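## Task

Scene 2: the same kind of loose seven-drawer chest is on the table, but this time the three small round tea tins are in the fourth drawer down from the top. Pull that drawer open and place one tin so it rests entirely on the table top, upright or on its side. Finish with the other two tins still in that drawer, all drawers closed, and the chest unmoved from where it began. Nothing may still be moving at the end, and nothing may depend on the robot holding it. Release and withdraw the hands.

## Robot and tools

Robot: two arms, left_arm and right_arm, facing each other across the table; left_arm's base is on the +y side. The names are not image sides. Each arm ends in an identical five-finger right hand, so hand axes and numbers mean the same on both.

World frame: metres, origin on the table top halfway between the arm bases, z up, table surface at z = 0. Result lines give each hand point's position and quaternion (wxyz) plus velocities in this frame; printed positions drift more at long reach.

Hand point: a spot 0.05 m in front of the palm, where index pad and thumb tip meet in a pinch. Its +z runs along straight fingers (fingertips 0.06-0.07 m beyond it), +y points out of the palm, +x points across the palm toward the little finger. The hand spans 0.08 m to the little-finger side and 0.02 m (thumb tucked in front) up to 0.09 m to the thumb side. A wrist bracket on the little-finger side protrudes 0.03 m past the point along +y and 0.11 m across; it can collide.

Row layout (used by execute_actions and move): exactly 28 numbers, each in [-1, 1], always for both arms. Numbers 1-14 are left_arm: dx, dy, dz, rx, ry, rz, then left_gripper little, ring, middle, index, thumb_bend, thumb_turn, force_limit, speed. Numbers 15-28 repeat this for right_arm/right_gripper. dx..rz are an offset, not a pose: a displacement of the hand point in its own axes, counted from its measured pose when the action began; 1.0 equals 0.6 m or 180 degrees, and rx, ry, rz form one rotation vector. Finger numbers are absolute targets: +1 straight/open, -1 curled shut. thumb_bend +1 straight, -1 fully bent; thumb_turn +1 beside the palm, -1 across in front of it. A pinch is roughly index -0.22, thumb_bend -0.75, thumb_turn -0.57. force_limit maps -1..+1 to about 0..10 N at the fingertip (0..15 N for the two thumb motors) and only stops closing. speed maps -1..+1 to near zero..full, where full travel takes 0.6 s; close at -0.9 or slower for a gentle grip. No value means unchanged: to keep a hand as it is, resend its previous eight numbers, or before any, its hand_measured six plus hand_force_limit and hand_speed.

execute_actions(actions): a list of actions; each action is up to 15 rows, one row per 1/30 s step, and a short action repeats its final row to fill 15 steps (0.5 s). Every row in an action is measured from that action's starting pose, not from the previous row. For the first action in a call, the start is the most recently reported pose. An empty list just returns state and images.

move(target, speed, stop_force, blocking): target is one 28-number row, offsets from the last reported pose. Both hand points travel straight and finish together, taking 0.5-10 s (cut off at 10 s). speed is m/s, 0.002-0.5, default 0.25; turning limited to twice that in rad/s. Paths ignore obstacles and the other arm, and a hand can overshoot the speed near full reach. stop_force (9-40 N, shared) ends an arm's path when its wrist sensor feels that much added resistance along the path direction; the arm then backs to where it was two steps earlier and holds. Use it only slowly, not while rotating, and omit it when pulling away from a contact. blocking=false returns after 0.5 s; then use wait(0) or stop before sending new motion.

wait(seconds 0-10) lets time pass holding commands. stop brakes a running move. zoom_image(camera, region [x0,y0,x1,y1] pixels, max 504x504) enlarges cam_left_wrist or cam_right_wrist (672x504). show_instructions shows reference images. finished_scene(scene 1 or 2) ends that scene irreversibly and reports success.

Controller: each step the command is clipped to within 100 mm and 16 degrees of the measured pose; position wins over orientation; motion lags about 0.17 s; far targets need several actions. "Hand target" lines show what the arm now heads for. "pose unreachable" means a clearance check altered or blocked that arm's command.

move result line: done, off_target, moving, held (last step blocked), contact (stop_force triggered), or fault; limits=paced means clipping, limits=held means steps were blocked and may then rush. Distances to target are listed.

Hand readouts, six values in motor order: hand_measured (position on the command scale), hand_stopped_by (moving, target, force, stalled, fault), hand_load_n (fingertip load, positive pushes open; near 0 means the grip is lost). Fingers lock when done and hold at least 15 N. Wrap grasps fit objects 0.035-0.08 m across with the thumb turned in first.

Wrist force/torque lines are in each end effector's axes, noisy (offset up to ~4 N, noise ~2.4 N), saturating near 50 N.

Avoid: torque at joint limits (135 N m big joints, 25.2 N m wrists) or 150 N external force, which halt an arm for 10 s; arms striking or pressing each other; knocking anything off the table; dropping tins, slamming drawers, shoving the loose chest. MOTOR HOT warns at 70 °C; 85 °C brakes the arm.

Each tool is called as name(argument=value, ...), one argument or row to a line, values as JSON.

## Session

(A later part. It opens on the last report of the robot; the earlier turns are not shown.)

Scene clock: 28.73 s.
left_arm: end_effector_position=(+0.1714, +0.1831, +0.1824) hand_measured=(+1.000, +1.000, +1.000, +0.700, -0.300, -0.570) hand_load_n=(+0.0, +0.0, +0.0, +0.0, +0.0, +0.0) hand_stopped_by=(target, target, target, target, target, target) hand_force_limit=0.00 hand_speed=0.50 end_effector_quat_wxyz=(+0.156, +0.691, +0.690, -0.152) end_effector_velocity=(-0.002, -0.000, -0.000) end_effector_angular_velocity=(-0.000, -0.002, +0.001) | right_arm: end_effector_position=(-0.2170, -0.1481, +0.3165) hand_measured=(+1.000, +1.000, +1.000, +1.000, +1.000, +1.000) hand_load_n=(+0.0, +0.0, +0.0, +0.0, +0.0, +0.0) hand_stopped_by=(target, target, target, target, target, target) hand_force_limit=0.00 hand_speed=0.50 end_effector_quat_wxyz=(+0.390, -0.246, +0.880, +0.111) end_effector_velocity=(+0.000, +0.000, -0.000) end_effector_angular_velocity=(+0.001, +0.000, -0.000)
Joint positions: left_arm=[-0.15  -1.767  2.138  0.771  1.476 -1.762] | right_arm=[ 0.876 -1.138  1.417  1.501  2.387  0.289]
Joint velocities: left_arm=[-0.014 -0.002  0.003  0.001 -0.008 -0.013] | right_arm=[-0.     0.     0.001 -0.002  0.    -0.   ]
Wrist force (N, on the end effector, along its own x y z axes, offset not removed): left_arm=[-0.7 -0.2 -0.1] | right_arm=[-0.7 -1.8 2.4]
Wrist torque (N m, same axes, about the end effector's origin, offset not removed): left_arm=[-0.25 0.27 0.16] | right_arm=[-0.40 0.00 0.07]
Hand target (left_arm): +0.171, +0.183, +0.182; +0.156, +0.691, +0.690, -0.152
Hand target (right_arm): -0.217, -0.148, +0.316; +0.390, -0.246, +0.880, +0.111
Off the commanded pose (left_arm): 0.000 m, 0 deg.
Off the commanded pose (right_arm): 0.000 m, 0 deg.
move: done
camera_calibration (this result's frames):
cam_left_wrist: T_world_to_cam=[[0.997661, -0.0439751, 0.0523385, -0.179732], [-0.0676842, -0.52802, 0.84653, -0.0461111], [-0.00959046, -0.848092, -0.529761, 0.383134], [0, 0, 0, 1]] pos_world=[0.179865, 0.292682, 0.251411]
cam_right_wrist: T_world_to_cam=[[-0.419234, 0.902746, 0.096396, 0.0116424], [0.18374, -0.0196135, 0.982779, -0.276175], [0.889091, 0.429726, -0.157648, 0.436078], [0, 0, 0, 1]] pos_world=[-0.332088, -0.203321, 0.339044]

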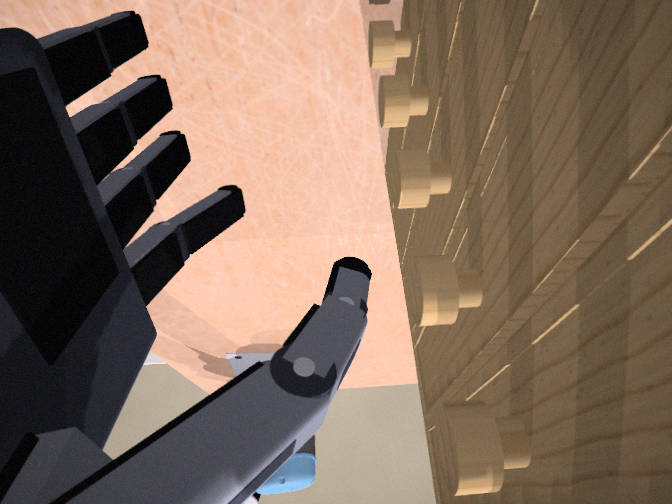

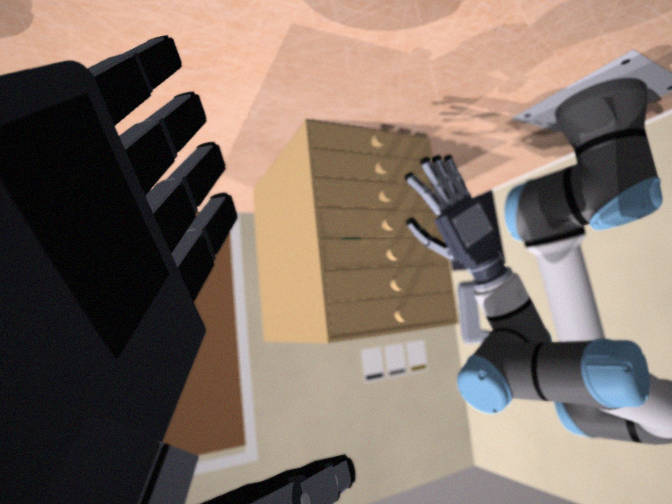

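move(
  target=[-0.017,0.01,-0.045,0,-0.083,0,1,1,1,0.7,-0.3,-0.57,0,0.5, 0,0,0,0,0,0,1,1,1,1,1,1,0,0.5],
  speed=0.03,
)

move(
  target=[0,0.07,0,0,0,0,1,1,1,0.7,-0.3,-0.57,0,0.5, 0,0,0,0,0,0,1,1,1,1,1,1,0,0.5],
  speed=0.015,
  stop_force=9,
)

Scene clock: 33.67 s.
left_arm: end_effector_position=(+0.1772, +0.1853, +0.2111) hand_measured=(+1.000, +1.000, +1.000, +0.700, -0.300, -0.570) hand_load_n=(+0.0, +0.0, +0.0, +0.0, +0.0, +0.0) hand_stopped_by=(target, target, target, target, target, target) hand_force_limit=0.00 hand_speed=0.50 end_effector_quat_wxyz=(+0.243, +0.666, +0.664, -0.240) end_effector_velocity=(-0.000, -0.000, +0.002) end_effector_angular_velocity=(-0.016, +0.001, -0.001) | right_arm: end_effector_position=(-0.2170, -0.1481, +0.3165) hand_measured=(+1.000, +1.000, +1.000, +1.000, +1.000, +1.000) hand_load_n=(+0.0, +0.0, +0.0, +0.0, +0.0, +0.0) hand_stopped_by=(target, target, target, target, target, target) hand_force_limit=0.00 hand_speed=0.50 end_effector_quat_wxyz=(+0.390, -0.246, +0.880, +0.111) end_effector_velocity=(-0.000, +0.000, -0.000) end_effector_angular_velocity=(+0.000, +0.001, -0.001)
Joint positions: left_arm=[-0.188 -1.969  2.25   0.61   1.407 -1.761] | right_arm=[ 0.876 -1.138  1.417  1.501  2.387  0.289]
Joint velocities: left_arm=[-0.003 -0.012  0.007 -0.011 -0.003  0.   ] | right_arm=[-0.     0.    -0.    -0.    -0.001  0.   ]
Wrist force (N, on the end effector, along its own x y z axes, offset not removed): left_arm=[0.3 -1.8 0.0] | right_arm=[-1.8 -1.7 2.8]
Wrist torque (N m, same axes, about the end effector's origin, offset not removed): left_arm=[-0.41 0.01 0.08] | right_arm=[-0.41 0.25 0.07]
Hand target (left_arm): +0.177, +0.185, +0.211; +0.244, +0.665, +0.664, -0.240
Hand target (right_arm): -0.217, -0.148, +0.316; +0.390, -0.246, +0.880, +0.111
Off the commanded pose (left_arm): 0.000 m, 0 deg.
Off the commanded pose (right_arm): 0.000 m, 0 deg.
move: done
camera_calibration (this result's frames):
cam_left_wrist: T_world_to_cam=[[0.997641, -0.03065, 0.061424, -0.191294], [-0.0677297, -0.293751, 0.95348, -0.134806], [-0.0111808, -0.955391, -0.295133, 0.370852], [0, 0, 0, 1]] pos_world=[0.185859, 0.308846, 0.249735]
cam_right_wrist: T_world_to_cam=[[-0.419234, 0.902746, 0.0963959, 0.0116425], [0.18374, -0.0196133, 0.982779, -0.276175], [0.889091, 0.429726, -0.157648, 0.436078], [0, 0, 0, 1]] pos_world=[-0.332088, -0.203321, 0.339043]

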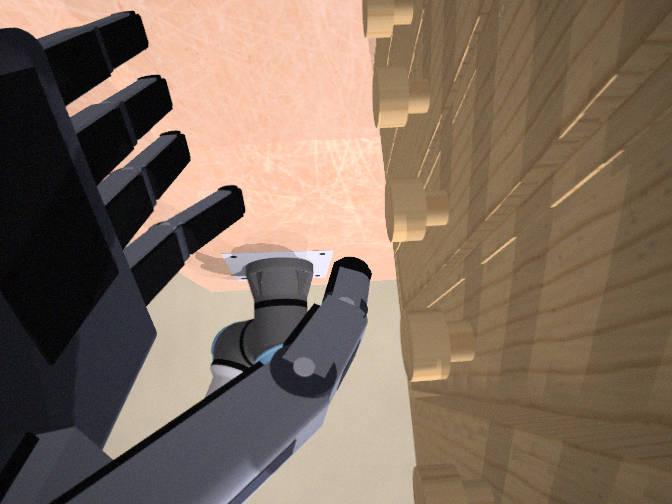

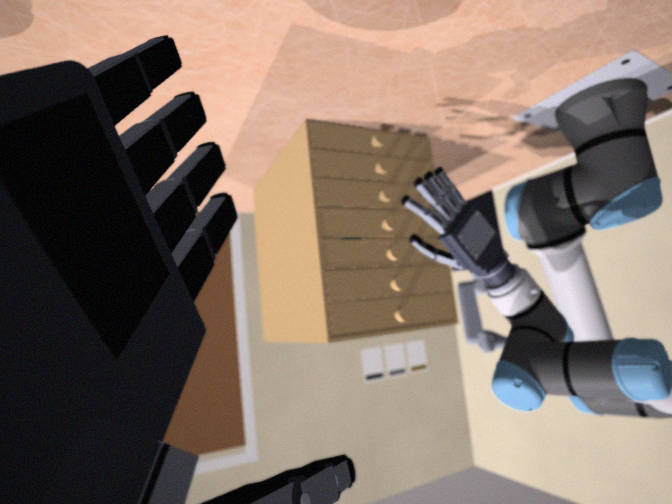

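Scene clock: 36.50 s.
left_arm: end_effector_position=(+0.2135, +0.1852, +0.2115) hand_measured=(+1.000, +1.000, +1.000, +0.700, -0.306, -0.570) hand_load_n=(+0.0, +0.0, +0.0, +0.0, -8.5, +0.5) hand_stopped_by=(target, target, target, target, target, target) hand_force_limit=0.00 hand_speed=0.50 end_effector_quat_wxyz=(+0.244, +0.665, +0.664, -0.239) end_effector_velocity=(-0.005, +0.001, -0.000) end_effector_angular_velocity=(+0.001, +0.000, +0.001) | right_arm: end_effector_position=(-0.2170, -0.1481, +0.3165) hand_measured=(+1.000, +1.000, +1.000, +1.000, +1.000, +1.000) hand_load_n=(+0.0, +0.0, +0.0, +0.0, +0.0, +0.0) hand_stopped_by=(target, target, target, target, target, target) hand_force_limit=0.00 hand_speed=0.50 end_effector_quat_wxyz=(+0.390, -0.246, +0.880, +0.111) end_effector_velocity=(-0.000, +0.000, +0.000) end_effector_angular_velocity=(+0.002, +0.001, -0.000)
Joint positions: left_arm=[ 0.054 -1.894  2.201  0.567  1.56  -1.573] | right_arm=[ 0.876 -1.138  1.417  1.501  2.387  0.289]
Joint velocities: left_arm=[-0.035 -0.013  0.009  0.006 -0.023 -0.028] | right_arm=[-0.    -0.    -0.001 -0.001  0.001  0.   ]
Wrist force (N, on the end effector, along its own x y z axes, offset not removed): left_arm=[-0.5 -11.4 -6.3] | right_arm=[0.4 -2.1 2.0]
Wrist torque (N m, same axes, about the end effector's origin, offset not removed): left_arm=[-0.30 0.18 0.08] | right_arm=[-0.45 -0.07 0.18]
Hand target (left_arm): +0.213, +0.185, +0.211; +0.243, +0.666, +0.664, -0.239
Hand target (right_arm): -0.217, -0.148, +0.316; +0.390, -0.246, +0.880, +0.111
Off the commanded pose (left_arm): 0.006 m, 0 deg.
Off the commanded pose (right_arm): 0.000 m, 0 deg.
move: contact (left_arm)
camera_calibration (this result's frames):
cam_left_wrist: T_world_to_cam=[[0.997593, -0.0303237, 0.0623636, -0.227813], [-0.0685284, -0.293478, 0.953506, -0.132626], [-0.0106115, -0.955485, -0.29485, 0.371068], [0, 0, 0, 1]] pos_world=[0.222114, 0.308719, 0.250077]
cam_right_wrist: T_world_to_cam=[[-0.419234, 0.902746, 0.0963961, 0.0116424], [0.18374, -0.0196136, 0.982779, -0.276175], [0.889091, 0.429726, -0.157648, 0.436078], [0, 0, 0, 1]] pos_world=[-0.332088, -0.203321, 0.339044]

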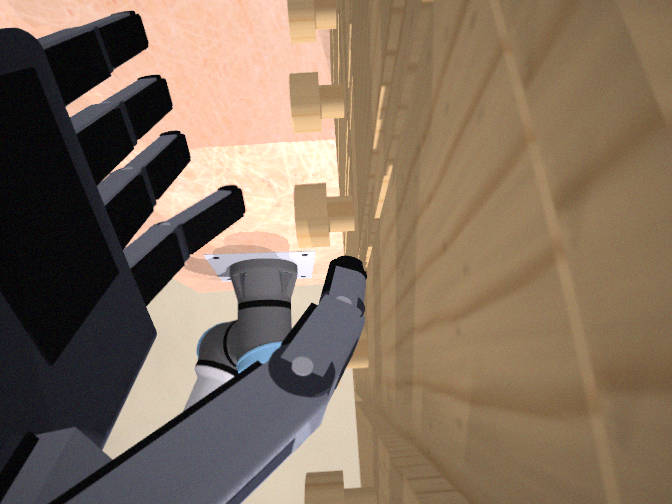

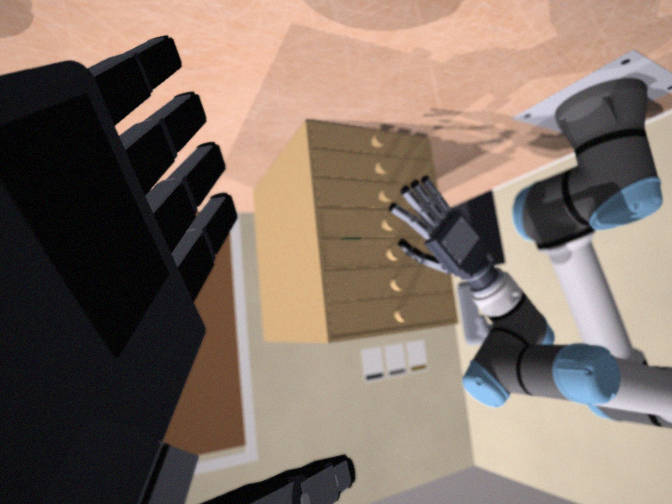

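Like scene 1. Slide +z, close, pull.

move(
  target=[0,-0.004,0.04,0,0,0,1,1,1,0.6,-0.3,-0.57,0.8,0, 0,0,0,0,0,0,1,1,1,1,1,1,0,0.5],
  speed=0.01,
  stop_force=9,
)

execute_actions(
  actions=[
    [[0,0,0,0,0,0,1,1,1,-0.5,-0.3,-0.57,0.8,0, 0,0,0,0,0,0,1,1,1,1,1,1,0,0.5]],
    [[0,0,0,0,0,0,1,1,1,-0.5,-0.3,-0.57,0.8,0, 0,0,0,0,0,0,1,1,1,1,1,1,0,0.5]],
    [[0,0,0,0,0,0,1,1,1,-0.5,-0.5,-0.57,0.8,0, 0,0,0,0,0,0,1,1,1,1,1,1,0,0.5]],
    [[0,0,0,0,0,0,1,1,1,-0.5,-0.5,-0.57,0.8,0, 0,0,0,0,0,0,1,1,1,1,1,1,0,0.5]],
  ],
)

move(
  target=[-0.004,-0.075,0.004,0,0,0,1,1,1,-0.5,-0.5,-0.57,0.8,0, 0,0,0,0,0,0,1,1,1,1,1,1,0,0.5],
  speed=0.015,
)

Scene clock: 37.40 s.
left_arm: end_effector_position=(+0.2126, +0.1833, +0.2089) hand_measured=(+1.000, +1.000, +1.000, +0.600, -0.304, -0.570) hand_load_n=(+0.0, +0.0, +0.0, +0.0, -4.0, +2.0) hand_stopped_by=(target, target, target, target, target, target) hand_force_limit=0.80 hand_speed=0.00 end_effector_quat_wxyz=(+0.243, +0.666, +0.664, -0.239) end_effector_velocity=(+0.001, +0.002, +0.004) end_effector_angular_velocity=(-0.001, -0.001, +0.002) | right_arm: end_effector_position=(-0.2170, -0.1481, +0.3165) hand_measured=(+1.000, +1.000, +1.000, +1.000, +1.000, +1.000) hand_load_n=(+0.0, +0.0, +0.0, +0.0, +0.0, +0.0) hand_stopped_by=(target, target, target, target, target, target) hand_force_limit=0.00 hand_speed=0.50 end_effector_quat_wxyz=(+0.390, -0.246, +0.880, +0.111) end_effector_velocity=(+0.000, +0.000, +0.000) end_effector_angular_velocity=(+0.001, -0.001, +0.000)
Joint positions: left_arm=[ 0.049 -1.888  2.204  0.559  1.557 -1.577] | right_arm=[ 0.876 -1.138  1.417  1.501  2.387  0.289]
Joint velocities: left_arm=[ 0.002 -0.009 -0.003  0.012 -0.001  0.   ] | right_arm=[ 0.     0.    -0.     0.     0.001  0.   ]
Wrist force (N, on the end effector, along its own x y z axes, offset not removed): left_arm=[-2.3 -10.6 -13.0] | right_arm=[0.5 -1.3 2.7]
Wrist torque (N m, same axes, about the end effector's origin, offset not removed): left_arm=[-0.36 0.33 0.10] | right_arm=[-0.31 -0.14 0.19]
Hand target (left_arm): +0.213, +0.184, +0.209; +0.243, +0.666, +0.664, -0.239
Hand target (right_arm): -0.217, -0.148, +0.316; +0.390, -0.246, +0.880, +0.111
Off the commanded pose (left_arm): 0.021 m, 0 deg.
Off the commanded pose (right_arm): 0.000 m, 0 deg.
move: contact (left_arm)
camera_calibration (this result's frames):
cam_left_wrist: T_world_to_cam=[[0.997598, -0.0303056, 0.0622834, -0.226866], [-0.0684504, -0.293831, 0.953403, -0.130735], [-0.0105926, -0.955377, -0.2952, 0.368552], [0, 0, 0, 1]] pos_world=[0.221276, 0.306817, 0.24757]
cam_right_wrist: T_world_to_cam=[[-0.419233, 0.902746, 0.096396, 0.0116425], [0.18374, -0.0196135, 0.982779, -0.276175], [0.889091, 0.429726, -0.157648, 0.436078], [0, 0, 0, 1]] pos_world=[-0.332088, -0.203321, 0.339044]

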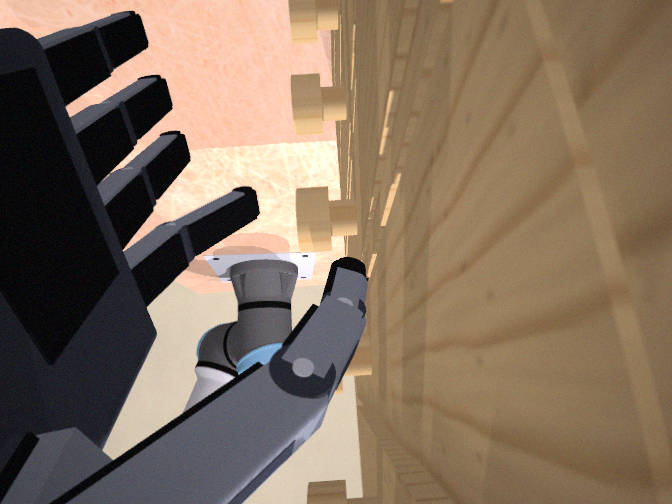

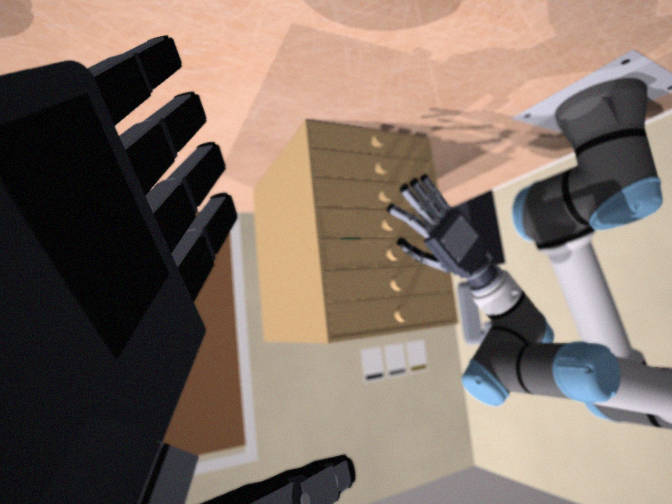

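Scene clock: 39.40 s.
left_arm: end_effector_position=(+0.2126, +0.1833, +0.2089) hand_measured=(+1.000, +1.000, +1.000, +0.222, -0.500, -0.570) hand_load_n=(+0.0, +0.0, +0.0, +11.5, +0.0, +0.0) hand_stopped_by=(target, target, target, force, target, target) hand_force_limit=0.80 hand_speed=0.00 end_effector_quat_wxyz=(+0.243, +0.666, +0.664, -0.239) end_effector_velocity=(-0.000, +0.000, +0.000) end_effector_angular_velocity=(-0.001, -0.000, -0.000) | right_arm: end_effector_position=(-0.2170, -0.1481, +0.3165) hand_measured=(+1.000, +1.000, +1.000, +1.000, +1.000, +1.000) hand_load_n=(+0.0, +0.0, +0.0, +0.0, +0.0, +0.0) hand_stopped_by=(target, target, target, target, target, target) hand_force_limit=0.00 hand_speed=0.50 end_effector_quat_wxyz=(+0.390, -0.246, +0.880, +0.111) end_effector_velocity=(-0.000, -0.000, +0.000) end_effector_angular_velocity=(-0.000, +0.000, +0.000)
Joint positions: left_arm=[ 0.049 -1.888  2.204  0.559  1.557 -1.577] | right_arm=[ 0.876 -1.138  1.417  1.501  2.387  0.289]
Joint velocities: left_arm=[-0.    -0.001 -0.     0.    -0.     0.   ] | right_arm=[ 0.     0.    -0.001  0.001 -0.    -0.   ]
Wrist force (N, on the end effector, along its own x y z axes, offset not removed): left_arm=[6.2 -20.6 0.6] | right_arm=[-0.4 -1.5 3.7]
Wrist torque (N m, same axes, about the end effector's origin, offset not removed): left_arm=[0.30 0.08 0.21] | right_arm=[-0.46 -0.10 0.08]
Hand target (left_arm): +0.213, +0.183, +0.209; +0.243, +0.666, +0.664, -0.239
Hand target (right_arm): -0.217, -0.148, +0.316; +0.390, -0.246, +0.880, +0.111
Off the commanded pose (left_arm): 0.000 m, 0 deg.
Off the commanded pose (right_arm): 0.000 m, 0 deg.
camera_calibration (this result's frames):
cam_left_wrist: T_world_to_cam=[[0.997599, -0.030345, 0.0622554, -0.22685], [-0.0684351, -0.293815, 0.953409, -0.130764], [-0.0106396, -0.955381, -0.295186, 0.368565], [0, 0, 0, 1]] pos_world=[0.221278, 0.306816, 0.24759]
cam_right_wrist: T_world_to_cam=[[-0.419233, 0.902746, 0.0963958, 0.0116425], [0.18374, -0.0196133, 0.982779, -0.276175], [0.889091, 0.429726, -0.157648, 0.436078], [0, 0, 0, 1]] pos_world=[-0.332088, -0.203321, 0.339043]

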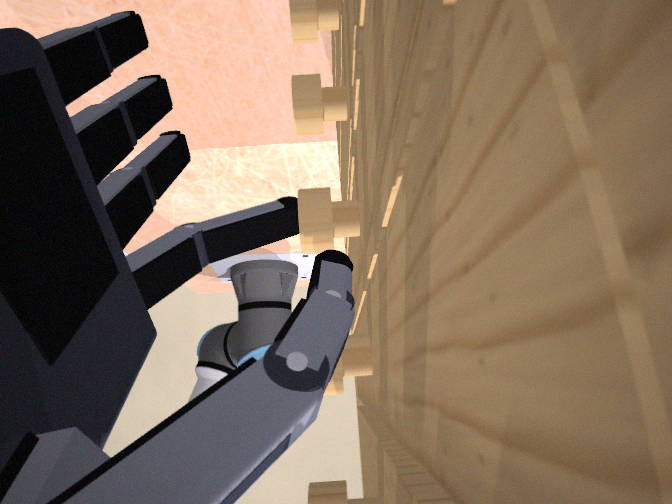

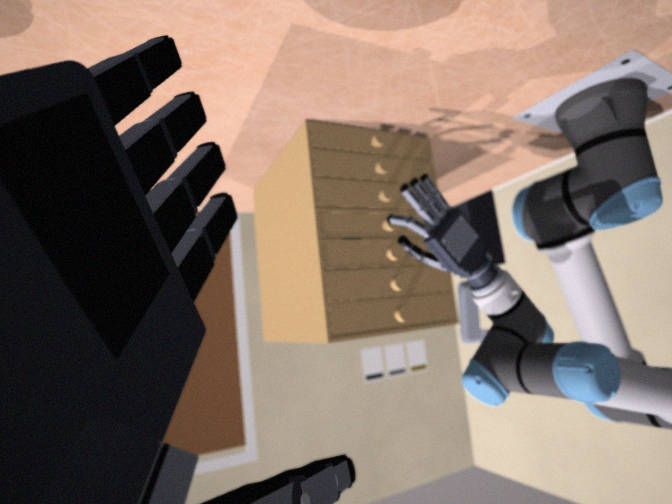

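Scene clock: 42.70 s.
left_arm: end_effector_position=(+0.1679, +0.1799, +0.2082) hand_measured=(+1.000, +1.000, +1.000, +0.220, -0.500, -0.570) hand_load_n=(+0.0, +0.0, +0.0, +0.0, +0.0, +0.0) hand_stopped_by=(target, target, target, force, target, target) hand_force_limit=0.80 hand_speed=0.00 end_effector_quat_wxyz=(+0.243, +0.665, +0.664, -0.240) end_effector_velocity=(-0.003, +0.000, -0.001) end_effector_angular_velocity=(+0.002, +0.000, +0.000) | right_arm: end_effector_position=(-0.2170, -0.1481, +0.3165) hand_measured=(+1.000, +1.000, +1.000, +1.000, +1.000, +1.000) hand_load_n=(+0.0, +0.0, +0.0, +0.0, +0.0, +0.0) hand_stopped_by=(target, target, target, target, target, target) hand_force_limit=0.00 hand_speed=0.50 end_effector_quat_wxyz=(+0.390, -0.246, +0.880, +0.111) end_effector_velocity=(+0.000, +0.000, +0.000) end_effector_angular_velocity=(+0.001, -0.001, +0.001)
Joint positions: left_arm=[-0.243 -1.963  2.256  0.606  1.372 -1.805] | right_arm=[ 0.876 -1.138  1.417  1.501  2.387  0.289]
Joint velocities: left_arm=[-0.02  -0.004  0.004  0.005 -0.012 -0.017] | right_arm=[ 0.    -0.    -0.    -0.     0.002 -0.   ]
Wrist force (N, on the end effector, along its own x y z axes, offset not removed): left_arm=[0.4 -0.2 0.5] | right_arm=[0.4 -1.5 2.4]
Wrist torque (N m, same axes, about the end effector's origin, offset not removed): left_arm=[-0.27 0.05 0.20] | right_arm=[-0.30 -0.11 0.11]
Hand target (left_arm): +0.168, +0.180, +0.208; +0.243, +0.665, +0.664, -0.240
Hand target (right_arm): -0.217, -0.148, +0.316; +0.390, -0.246, +0.880, +0.111
Off the commanded pose (left_arm): 0.000 m, 0 deg.
Off the commanded pose (right_arm): 0.000 m, 0 deg.
move: done
camera_calibration (this result's frames):
cam_left_wrist: T_world_to_cam=[[0.997651, -0.0305475, 0.0613091, -0.182028], [-0.0675899, -0.293765, 0.953485, -0.134324], [-0.0111161, -0.955389, -0.29514, 0.364787], [0, 0, 0, 1]] pos_world=[0.176577, 0.303494, 0.246899]
cam_right_wrist: T_world_to_cam=[[-0.419233, 0.902746, 0.096396, 0.0116425], [0.18374, -0.0196135, 0.982779, -0.276175], [0.889091, 0.429726, -0.157648, 0.436078], [0, 0, 0, 1]] pos_world=[-0.332088, -0.203321, 0.339044]

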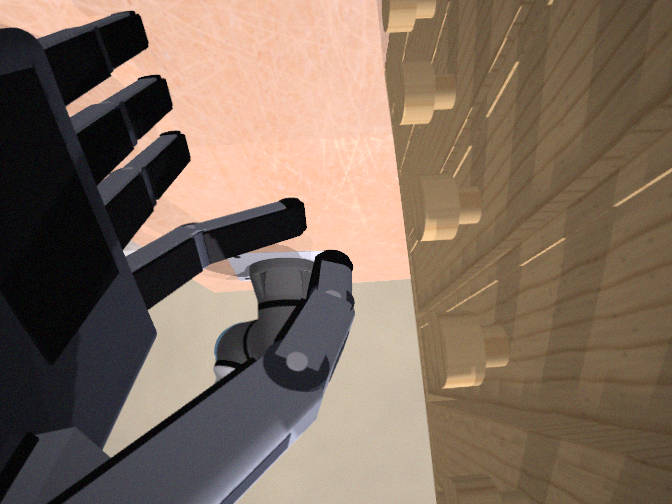

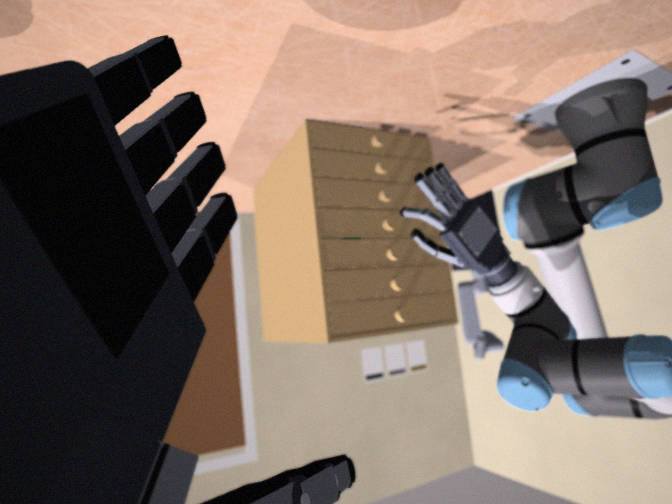

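move(
  target=[0.0155,0.015,0.005,0,0,0,1,1,1,0.7,-0.3,-0.57,0.8,0, 0,0,0,0,0,0,1,1,1,1,1,1,0,0.5],
  speed=0.03,
)

move(
  target=[0,0.055,0,0,0,0,1,1,1,0.7,-0.3,-0.57,0.8,0, 0,0,0,0,0,0,1,1,1,1,1,1,0,0.5],
  speed=0.012,
  stop_force=9,
)

Scene clock: 44.27 s.
left_arm: end_effector_position=(+0.1767, +0.1851, +0.2002) hand_measured=(+1.000, +1.000, +1.000, +0.700, -0.300, -0.570) hand_load_n=(+0.0, +0.0, +0.0, +0.0, +0.0, +0.0) hand_stopped_by=(target, target, target, target, target, target) hand_force_limit=0.80 hand_speed=0.00 end_effector_quat_wxyz=(+0.243, +0.665, +0.664, -0.240) end_effector_velocity=(+0.002, +0.001, -0.001) end_effector_angular_velocity=(+0.001, -0.000, -0.001) | right_arm: end_effector_position=(-0.2170, -0.1481, +0.3165) hand_measured=(+1.000, +1.000, +1.000, +1.000, +1.000, +1.000) hand_load_n=(+0.0, +0.0, +0.0, +0.0, +0.0, +0.0) hand_stopped_by=(target, target, target, target, target, target) hand_force_limit=0.00 hand_speed=0.50 end_effector_quat_wxyz=(+0.390, -0.246, +0.880, +0.111) end_effector_velocity=(+0.000, -0.000, -0.000) end_effector_angular_velocity=(-0.001, -0.000, -0.000)
Joint positions: left_arm=[-0.191 -1.959  2.273  0.577  1.405 -1.764] | right_arm=[ 0.876 -1.138  1.417  1.501  2.387  0.289]
Joint velocities: left_arm=[ 0.014  0.002  0.002 -0.006  0.009  0.011] | right_arm=[-0.    -0.     0.001  0.001 -0.     0.   ]
Wrist force (N, on the end effector, along its own x y z axes, offset not removed): left_arm=[-0.6 1.1 -1.2] | right_arm=[0.8 -0.4 3.0]
Wrist torque (N m, same axes, about the end effector's origin, offset not removed): left_arm=[0.11 0.12 0.16] | right_arm=[-0.25 -0.24 0.25]
Hand target (left_arm): +0.177, +0.185, +0.200; +0.243, +0.665, +0.664, -0.240
Hand target (right_arm): -0.217, -0.148, +0.316; +0.390, -0.246, +0.880, +0.111
Off the commanded pose (left_arm): 0.000 m, 0 deg.
Off the commanded pose (right_arm): 0.000 m, 0 deg.
move: done
camera_calibration (this result's frames):
cam_left_wrist: T_world_to_cam=[[0.99764, -0.0303811, 0.061574, -0.190287], [-0.0677936, -0.293741, 0.953478, -0.124562], [-0.0108809, -0.955402, -0.295107, 0.367365], [0, 0, 0, 1]] pos_world=[0.185391, 0.308611, 0.238896]
cam_right_wrist: T_world_to_cam=[[-0.419233, 0.902746, 0.096396, 0.0116425], [0.18374, -0.0196134, 0.982779, -0.276175], [0.889091, 0.429726, -0.157648, 0.436078], [0, 0, 0, 1]] pos_world=[-0.332088, -0.203321, 0.339043]

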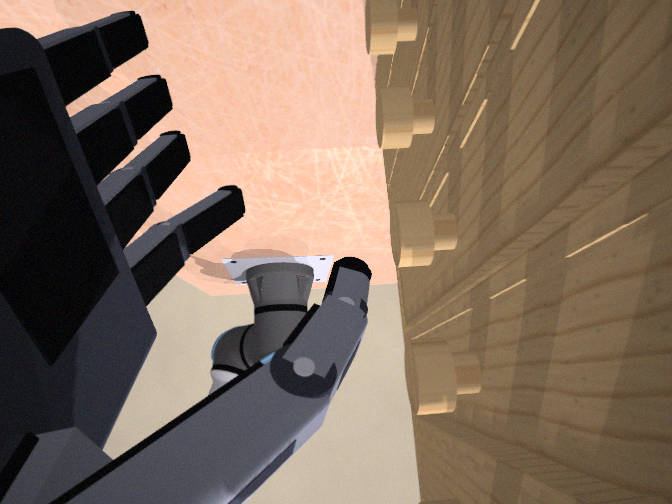

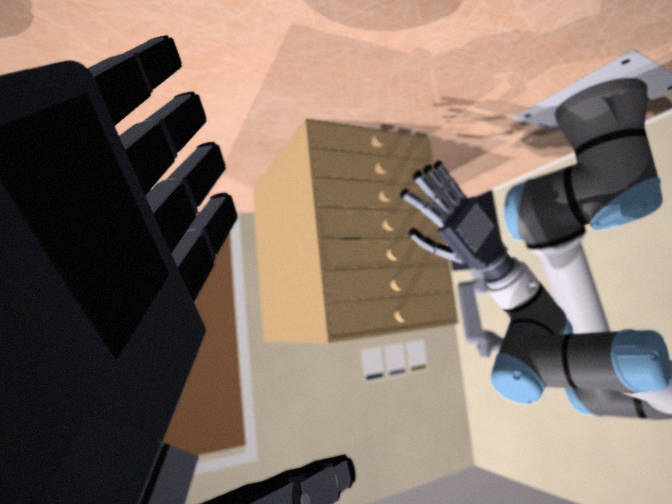

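Scene clock: 47.27 s.
left_arm: end_effector_position=(+0.2095, +0.1850, +0.2005) hand_measured=(+1.000, +1.000, +1.000, +0.700, -0.300, -0.570) hand_load_n=(+0.0, +0.0, +0.0, +0.0, +0.0, +0.0) hand_stopped_by=(target, target, target, target, target, target) hand_force_limit=0.80 hand_speed=0.00 end_effector_quat_wxyz=(+0.243, +0.665, +0.664, -0.239) end_effector_velocity=(+0.002, -0.000, +0.000) end_effector_angular_velocity=(-0.000, +0.001, -0.001) | right_arm: end_effector_position=(-0.2170, -0.1481, +0.3165) hand_measured=(+1.000, +1.000, +1.000, +1.000, +1.000, +1.000) hand_load_n=(+0.0, +0.0, +0.0, +0.0, +0.0, +0.0) hand_stopped_by=(target, target, target, target, target, target) hand_force_limit=0.00 hand_speed=0.50 end_effector_quat_wxyz=(+0.390, -0.246, +0.880, +0.111) end_effector_velocity=(+0.000, +0.000, -0.000) end_effector_angular_velocity=(-0.001, +0.000, -0.000)
Joint positions: left_arm=[ 0.029 -1.892  2.229  0.538  1.544 -1.593] | right_arm=[ 0.876 -1.138  1.417  1.501  2.387  0.289]
Joint velocities: left_arm=[ 0.018  0.007 -0.005 -0.003  0.013  0.014] | right_arm=[-0.     0.001  0.    -0.    -0.001  0.   ]
Wrist force (N, on the end effector, along its own x y z axes, offset not removed): left_arm=[0.3 0.5 -1.9] | right_arm=[0.3 -2.2 2.9]
Wrist torque (N m, same axes, about the end effector's origin, offset not removed): left_arm=[-0.04 0.00 0.21] | right_arm=[-0.54 -0.16 0.20]
Hand target (left_arm): +0.210, +0.185, +0.201; +0.243, +0.666, +0.664, -0.239
Hand target (right_arm): -0.217, -0.148, +0.316; +0.390, -0.246, +0.880, +0.111
Off the commanded pose (left_arm): 0.000 m, 0 deg.
Off the commanded pose (right_arm): 0.000 m, 0 deg.
move: done
camera_calibration (this result's frames):
cam_left_wrist: T_world_to_cam=[[0.9976, -0.0302292, 0.0622867, -0.223129], [-0.0684302, -0.293768, 0.953424, -0.122468], [-0.0105234, -0.955399, -0.295132, 0.367705], [0, 0, 0, 1]] pos_world=[0.218083, 0.308583, 0.239183]
cam_right_wrist: T_world_to_cam=[[-0.419233, 0.902746, 0.0963959, 0.0116425], [0.18374, -0.0196134, 0.982779, -0.276175], [0.889091, 0.429726, -0.157648, 0.436078], [0, 0, 0, 1]] pos_world=[-0.332088, -0.203321, 0.339043]

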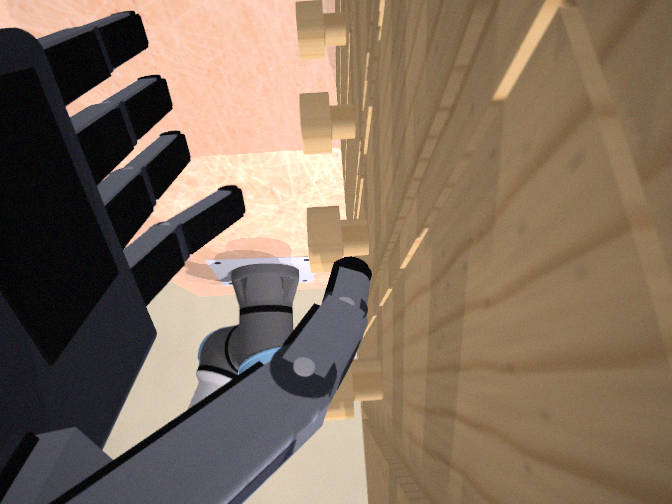

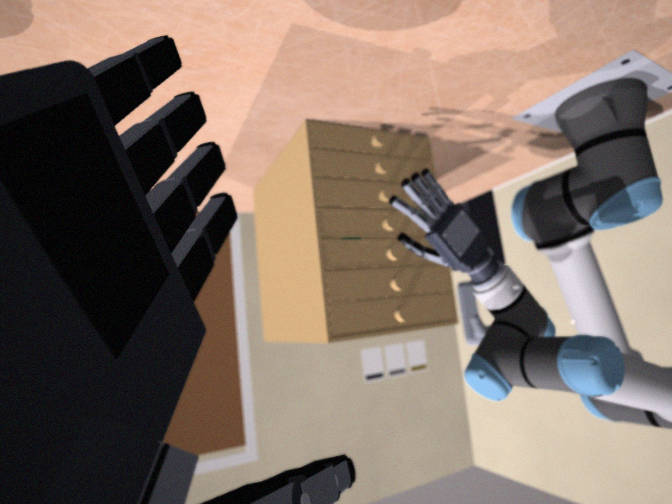

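move(
  target=[-0.01,0.003,0.035,0,0,0,1,1,1,0.6,-0.3,-0.57,0.8,0, 0,0,0,0,0,0,1,1,1,1,1,1,0,0.5],
  speed=0.006,
  stop_force=9,
)

execute_actions(
  actions=[
    [[0,0,0,0,0,0,1,1,1,-0.5,-0.3,-0.57,0.8,0, 0,0,0,0,0,0,1,1,1,1,1,1,0,0.5]],
    [[0,0,0,0,0,0,1,1,1,-0.5,-0.3,-0.57,0.8,0, 0,0,0,0,0,0,1,1,1,1,1,1,0,0.5]],
  ],
)

Scene clock: 51.23 s.
left_arm: end_effector_position=(+0.2112, +0.1681, +0.1892) hand_measured=(+1.000, +1.000, +1.000, +0.600, -0.300, -0.570) hand_load_n=(+0.0, +0.0, +0.0, +0.0, +0.0, +1.0) hand_stopped_by=(target, target, target, target, target, target) hand_force_limit=0.80 hand_speed=0.00 end_effector_quat_wxyz=(+0.244, +0.665, +0.664, -0.239) end_effector_velocity=(-0.000, +0.003, +0.001) end_effector_angular_velocity=(+0.003, +0.001, -0.001) | right_arm: end_effector_position=(-0.2170, -0.1481, +0.3165) hand_measured=(+1.000, +1.000, +1.000, +1.000, +1.000, +1.000) hand_load_n=(+0.0, +0.0, +0.0, +0.0, +0.0, +0.0) hand_stopped_by=(target, target, target, target, target, target) hand_force_limit=0.00 hand_speed=0.50 end_effector_quat_wxyz=(+0.390, -0.246, +0.880, +0.111) end_effector_velocity=(-0.000, -0.000, +0.000) end_effector_angular_velocity=(-0.000, -0.000, +0.000)
Joint positions: left_arm=[ 0.042 -1.829  2.218  0.486  1.553 -1.583] | right_arm=[ 0.876 -1.138  1.417  1.501  2.387  0.289]
Joint velocities: left_arm=[-0.001 -0.007  0.001  0.008  0.001  0.   ] | right_arm=[ 0. -0.  0.  0.  0. -0.]
Wrist force (N, on the end effector, along its own x y z axes, offset not removed): left_arm=[-1.7 -4.6 -7.0] | right_arm=[-0.7 -2.5 3.1]
Wrist torque (N m, same axes, about the end effector's origin, offset not removed): left_arm=[-0.49 -0.04 0.10] | right_arm=[-0.56 0.05 0.02]
Hand target (left_arm): +0.211, +0.168, +0.189; +0.243, +0.665, +0.664, -0.239
Hand target (right_arm): -0.217, -0.148, +0.316; +0.390, -0.246, +0.880, +0.111
Off the commanded pose (left_arm): 0.001 m, 0 deg.
Off the commanded pose (right_arm): 0.000 m, 0 deg.
move: contact (left_arm)
camera_calibration (this result's frames):
cam_left_wrist: T_world_to_cam=[[0.997598, -0.0302378, 0.062323, -0.224701], [-0.068464, -0.293447, 0.953521, -0.116583], [-0.0105439, -0.955497, -0.294812, 0.348152], [0, 0, 0, 1]] pos_world=[0.21985, 0.291653, 0.227808]
cam_right_wrist: T_world_to_cam=[[-0.419234, 0.902746, 0.0963958, 0.0116425], [0.18374, -0.0196133, 0.982779, -0.276175], [0.889091, 0.429726, -0.157648, 0.436078], [0, 0, 0, 1]] pos_world=[-0.332088, -0.203321, 0.339043]

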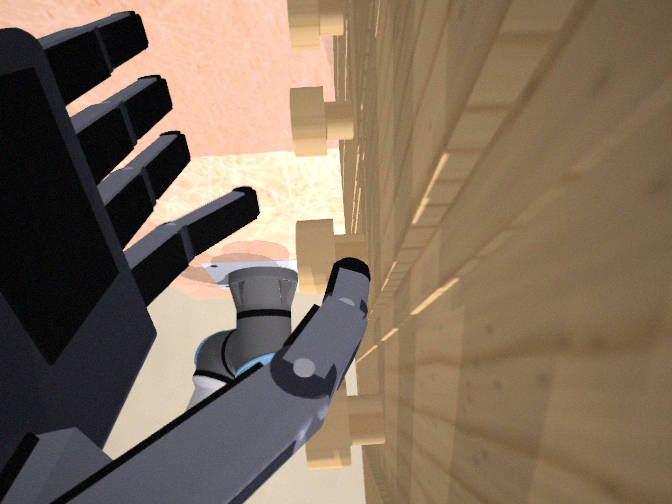

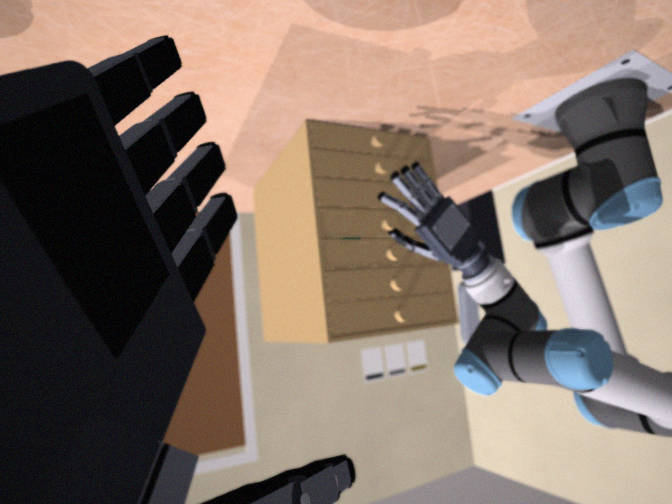

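Scene clock: 52.23 s.
left_arm: end_effector_position=(+0.2112, +0.1681, +0.1891) hand_measured=(+1.000, +1.000, +1.000, +0.008, -0.298, -0.570) hand_load_n=(+0.0, +0.0, +0.0, +12.0, +2.5, +0.0) hand_stopped_by=(target, target, target, force, target, target) hand_force_limit=0.80 hand_speed=0.00 end_effector_quat_wxyz=(+0.244, +0.665, +0.664, -0.239) end_effector_velocity=(+0.000, -0.000, -0.000) end_effector_angular_velocity=(+0.001, -0.000, -0.000) | right_arm: end_effector_position=(-0.2170, -0.1481, +0.3165) hand_measured=(+1.000, +1.000, +1.000, +1.000, +1.000, +1.000) hand_load_n=(+0.0, +0.0, +0.0, +0.0, +0.0, +0.0) hand_stopped_by=(target, target, target, target, target, target) hand_force_limit=0.00 hand_speed=0.50 end_effector_quat_wxyz=(+0.390, -0.246, +0.880, +0.111) end_effector_velocity=(-0.000, +0.000, +0.000) end_effector_angular_velocity=(+0.001, -0.000, +0.001)
Joint positions: left_arm=[ 0.042 -1.829  2.218  0.486  1.553 -1.583] | right_arm=[ 0.876 -1.138  1.417  1.501  2.387  0.289]
Joint velocities: left_arm=[ 0.     0.001 -0.     0.    -0.     0.   ] | right_arm=[ 0.     0.    -0.001 -0.     0.001 -0.   ]
Wrist force (N, on the end effector, along its own x y z axes, offset not removed): left_arm=[1.4 -7.2 -0.5] | right_arm=[0.4 -1.0 1.8]
Wrist torque (N m, same axes, about the end effector's origin, offset not removed): left_arm=[-0.26 0.33 0.03] | right_arm=[-0.33 -0.12 0.12]
Hand target (left_arm): +0.211, +0.168, +0.189; +0.244, +0.665, +0.664, -0.239
Hand target (right_arm): -0.217, -0.148, +0.316; +0.390, -0.246, +0.880, +0.111
Off the commanded pose (left_arm): 0.000 m, 0 deg.
Off the commanded pose (right_arm): 0.000 m, 0 deg.
camera_calibration (this result's frames):
cam_left_wrist: T_world_to_cam=[[0.997596, -0.0303042, 0.0623263, -0.224667], [-0.0684886, -0.293623, 0.953465, -0.116476], [-0.0105935, -0.955441, -0.294992, 0.348216], [0, 0, 0, 1]] pos_world=[0.219838, 0.291692, 0.227779]
cam_right_wrist: T_world_to_cam=[[-0.419233, 0.902746, 0.0963961, 0.0116424], [0.18374, -0.0196135, 0.982779, -0.276175], [0.889091, 0.429726, -0.157648, 0.436078], [0, 0, 0, 1]] pos_world=[-0.332088, -0.203321, 0.339044]

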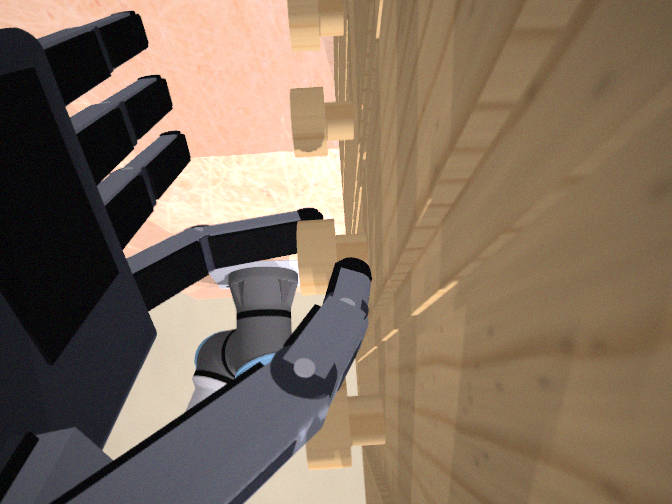

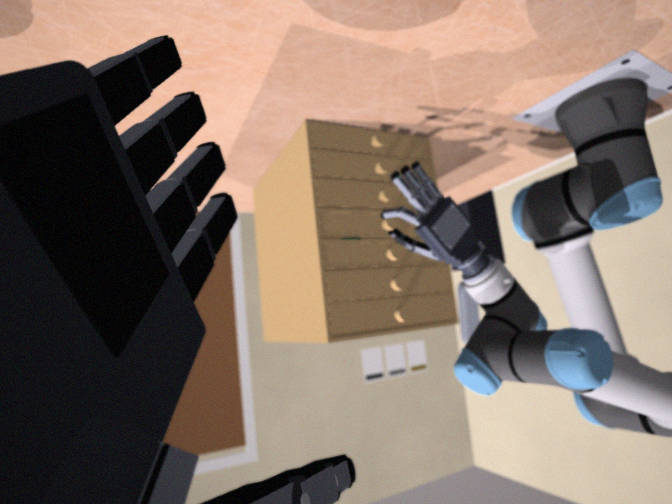

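Good wrap: index on the far rim, thumb by the stem. Tighten thumb and pull.

execute_actions(
  actions=[
    [[0,0,0,0,0,0,1,1,1,-0.5,-0.5,-0.57,0.8,-0.3, 0,0,0,0,0,0,1,1,1,1,1,1,0,0.5]],
    [[0,0,0,0,0,0,1,1,1,-0.5,-0.5,-0.57,0.8,-0.3, 0,0,0,0,0,0,1,1,1,1,1,1,0,0.5]],
  ],
)

move(
  target=[-0.004,-0.08,0.004,0,0,0,1,1,1,-0.5,-0.5,-0.57,0.8,-0.3, 0,0,0,0,0,0,1,1,1,1,1,1,0,0.5],
  speed=0.012,
)

Scene clock: 53.40 s.
left_arm: end_effector_position=(+0.2112, +0.1681, +0.1891) hand_measured=(+1.000, +1.000, +1.000, +0.008, -0.392, -0.570) hand_load_n=(+0.0, +0.0, +0.0, +15.5, +14.5, +1.0) hand_stopped_by=(target, target, target, force, force, target) hand_force_limit=0.80 hand_speed=-0.30 end_effector_quat_wxyz=(+0.244, +0.665, +0.664, -0.239) end_effector_velocity=(+0.000, +0.000, -0.000) end_effector_angular_velocity=(+0.001, -0.000, -0.000) | right_arm: end_effector_position=(-0.2170, -0.1481, +0.3165) hand_measured=(+1.000, +1.000, +1.000, +1.000, +1.000, +1.000) hand_load_n=(+0.0, +0.0, +0.0, +0.0, +0.0, +0.0) hand_stopped_by=(target, target, target, target, target, target) hand_force_limit=0.00 hand_speed=0.50 end_effector_quat_wxyz=(+0.390, -0.246, +0.880, +0.111) end_effector_velocity=(+0.000, +0.000, +0.000) end_effector_angular_velocity=(+0.001, -0.001, +0.000)
Joint positions: left_arm=[ 0.042 -1.829  2.218  0.486  1.552 -1.583] | right_arm=[ 0.876 -1.138  1.417  1.501  2.387  0.289]
Joint velocities: left_arm=[ 0.    -0.     0.     0.001 -0.     0.   ] | right_arm=[ 0.     0.    -0.    -0.     0.002  0.   ]
Wrist force (N, on the end effector, along its own x y z axes, offset not removed): left_arm=[0.1 1.4 0.0] | right_arm=[0.7 -2.8 3.1]
Wrist torque (N m, same axes, about the end effector's origin, offset not removed): left_arm=[0.08 0.05 0.24] | right_arm=[-0.63 -0.20 0.14]
Hand target (left_arm): +0.211, +0.168, +0.189; +0.244, +0.665, +0.664, -0.239
Hand target (right_arm): -0.217, -0.148, +0.316; +0.390, -0.246, +0.880, +0.111
Off the commanded pose (left_arm): 0.000 m, 0 deg.
Off the commanded pose (right_arm): 0.000 m, 0 deg.
camera_calibration (this result's frames):
cam_left_wrist: T_world_to_cam=[[0.997594, -0.030275, 0.0623591, -0.224688], [-0.068511, -0.293587, 0.953474, -0.116487], [-0.0105586, -0.955453, -0.294955, 0.348198], [0, 0, 0, 1]] pos_world=[0.219844, 0.291686, 0.227781]
cam_right_wrist: T_world_to_cam=[[-0.419233, 0.902746, 0.0963958, 0.0116425], [0.18374, -0.0196133, 0.982779, -0.276175], [0.889091, 0.429726, -0.157648, 0.436078], [0, 0, 0, 1]] pos_world=[-0.332088, -0.203321, 0.339043]

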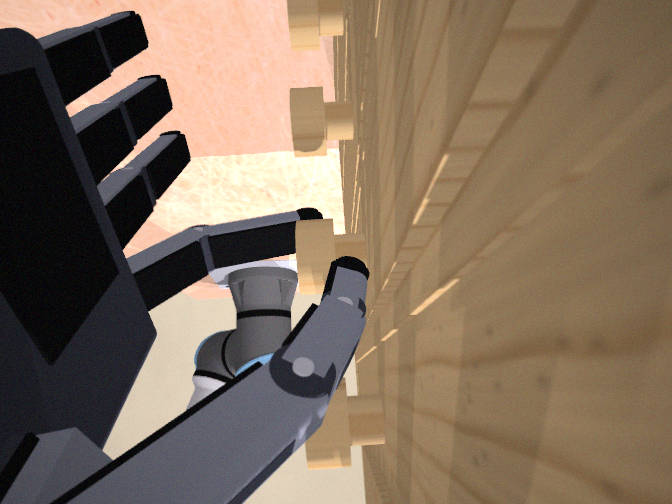

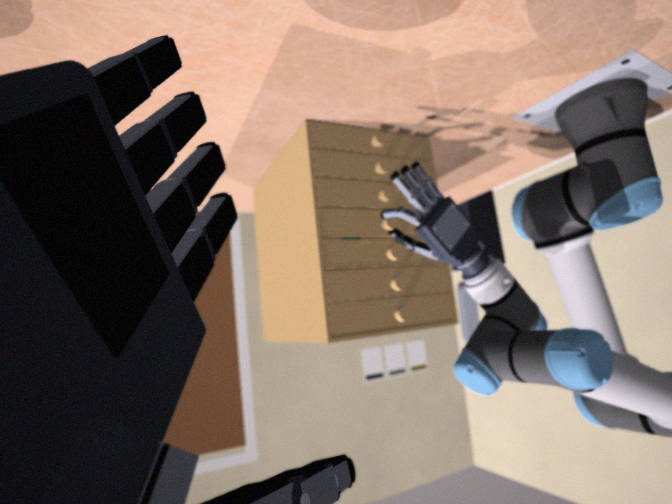

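Scene clock: 57.67 s.
left_arm: end_effector_position=(+0.1635, +0.1648, +0.1884) hand_measured=(+1.000, +1.000, +1.000, +0.008, -0.388, -0.570) hand_load_n=(+0.0, +0.0, +0.0, +4.5, +21.5, -7.0) hand_stopped_by=(target, target, target, force, force, target) hand_force_limit=0.80 hand_speed=-0.30 end_effector_quat_wxyz=(+0.243, +0.665, +0.664, -0.240) end_effector_velocity=(-0.003, -0.000, +0.000) end_effector_angular_velocity=(-0.001, -0.001, +0.001) | right_arm: end_effector_position=(-0.2170, -0.1481, +0.3165) hand_measured=(+1.000, +1.000, +1.000, +1.000, +1.000, +1.000) hand_load_n=(+0.0, +0.0, +0.0, +0.0, +0.0, +0.0) hand_stopped_by=(target, target, target, target, target, target) hand_force_limit=0.00 hand_speed=0.50 end_effector_quat_wxyz=(+0.390, -0.246, +0.880, +0.111) end_effector_velocity=(+0.000, -0.000, -0.000) end_effector_angular_velocity=(-0.002, -0.001, -0.000)
Joint positions: left_arm=[-0.241 -1.897  2.27   0.526  1.373 -1.803] | right_arm=[ 0.876 -1.138  1.417  1.501  2.387  0.289]
Joint velocities: left_arm=[-0.018 -0.003  0.002  0.003 -0.013 -0.014] | right_arm=[ 0.     0.     0.001  0.001 -0.    -0.   ]
Wrist force (N, on the end effector, along its own x y z axes, offset not removed): left_arm=[9.8 17.4 -18.3] | right_arm=[-0.4 -2.0 2.0]
Wrist torque (N m, same axes, about the end effector's origin, offset not removed): left_arm=[-0.28 -0.12 0.16] | right_arm=[-0.49 0.01 0.07]
Hand target (left_arm): +0.163, +0.165, +0.188; +0.243, +0.665, +0.664, -0.240
Hand target (right_arm): -0.217, -0.148, +0.316; +0.390, -0.246, +0.880, +0.111
Off the commanded pose (left_arm): 0.000 m, 0 deg.
Off the commanded pose (right_arm): 0.000 m, 0 deg.
move: done
camera_calibration (this result's frames):
cam_left_wrist: T_world_to_cam=[[0.997644, -0.030416, 0.0614861, -0.176924], [-0.0677179, -0.29356, 0.953539, -0.120205], [-0.010953, -0.955457, -0.294928, 0.344386], [0, 0, 0, 1]] pos_world=[0.172139, 0.288377, 0.227068]
cam_right_wrist: T_world_to_cam=[[-0.419234, 0.902746, 0.096396, 0.0116424], [0.18374, -0.0196135, 0.982779, -0.276175], [0.889091, 0.429726, -0.157648, 0.436078], [0, 0, 0, 1]] pos_world=[-0.332088, -0.203321, 0.339044]

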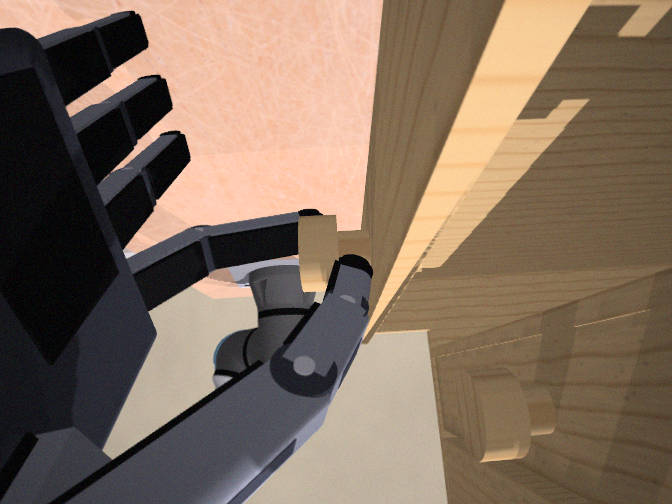

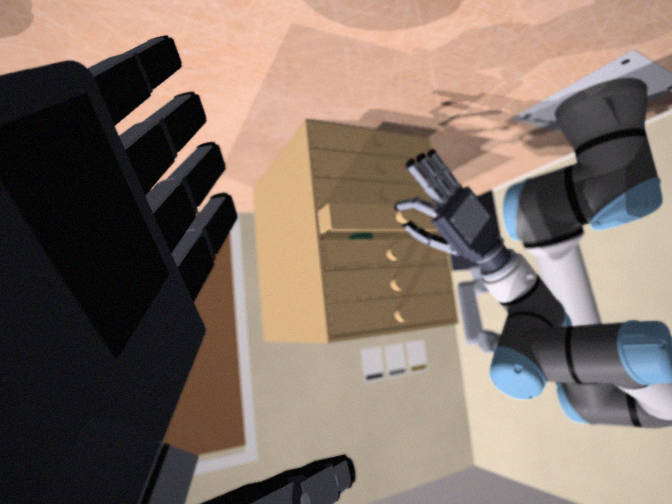

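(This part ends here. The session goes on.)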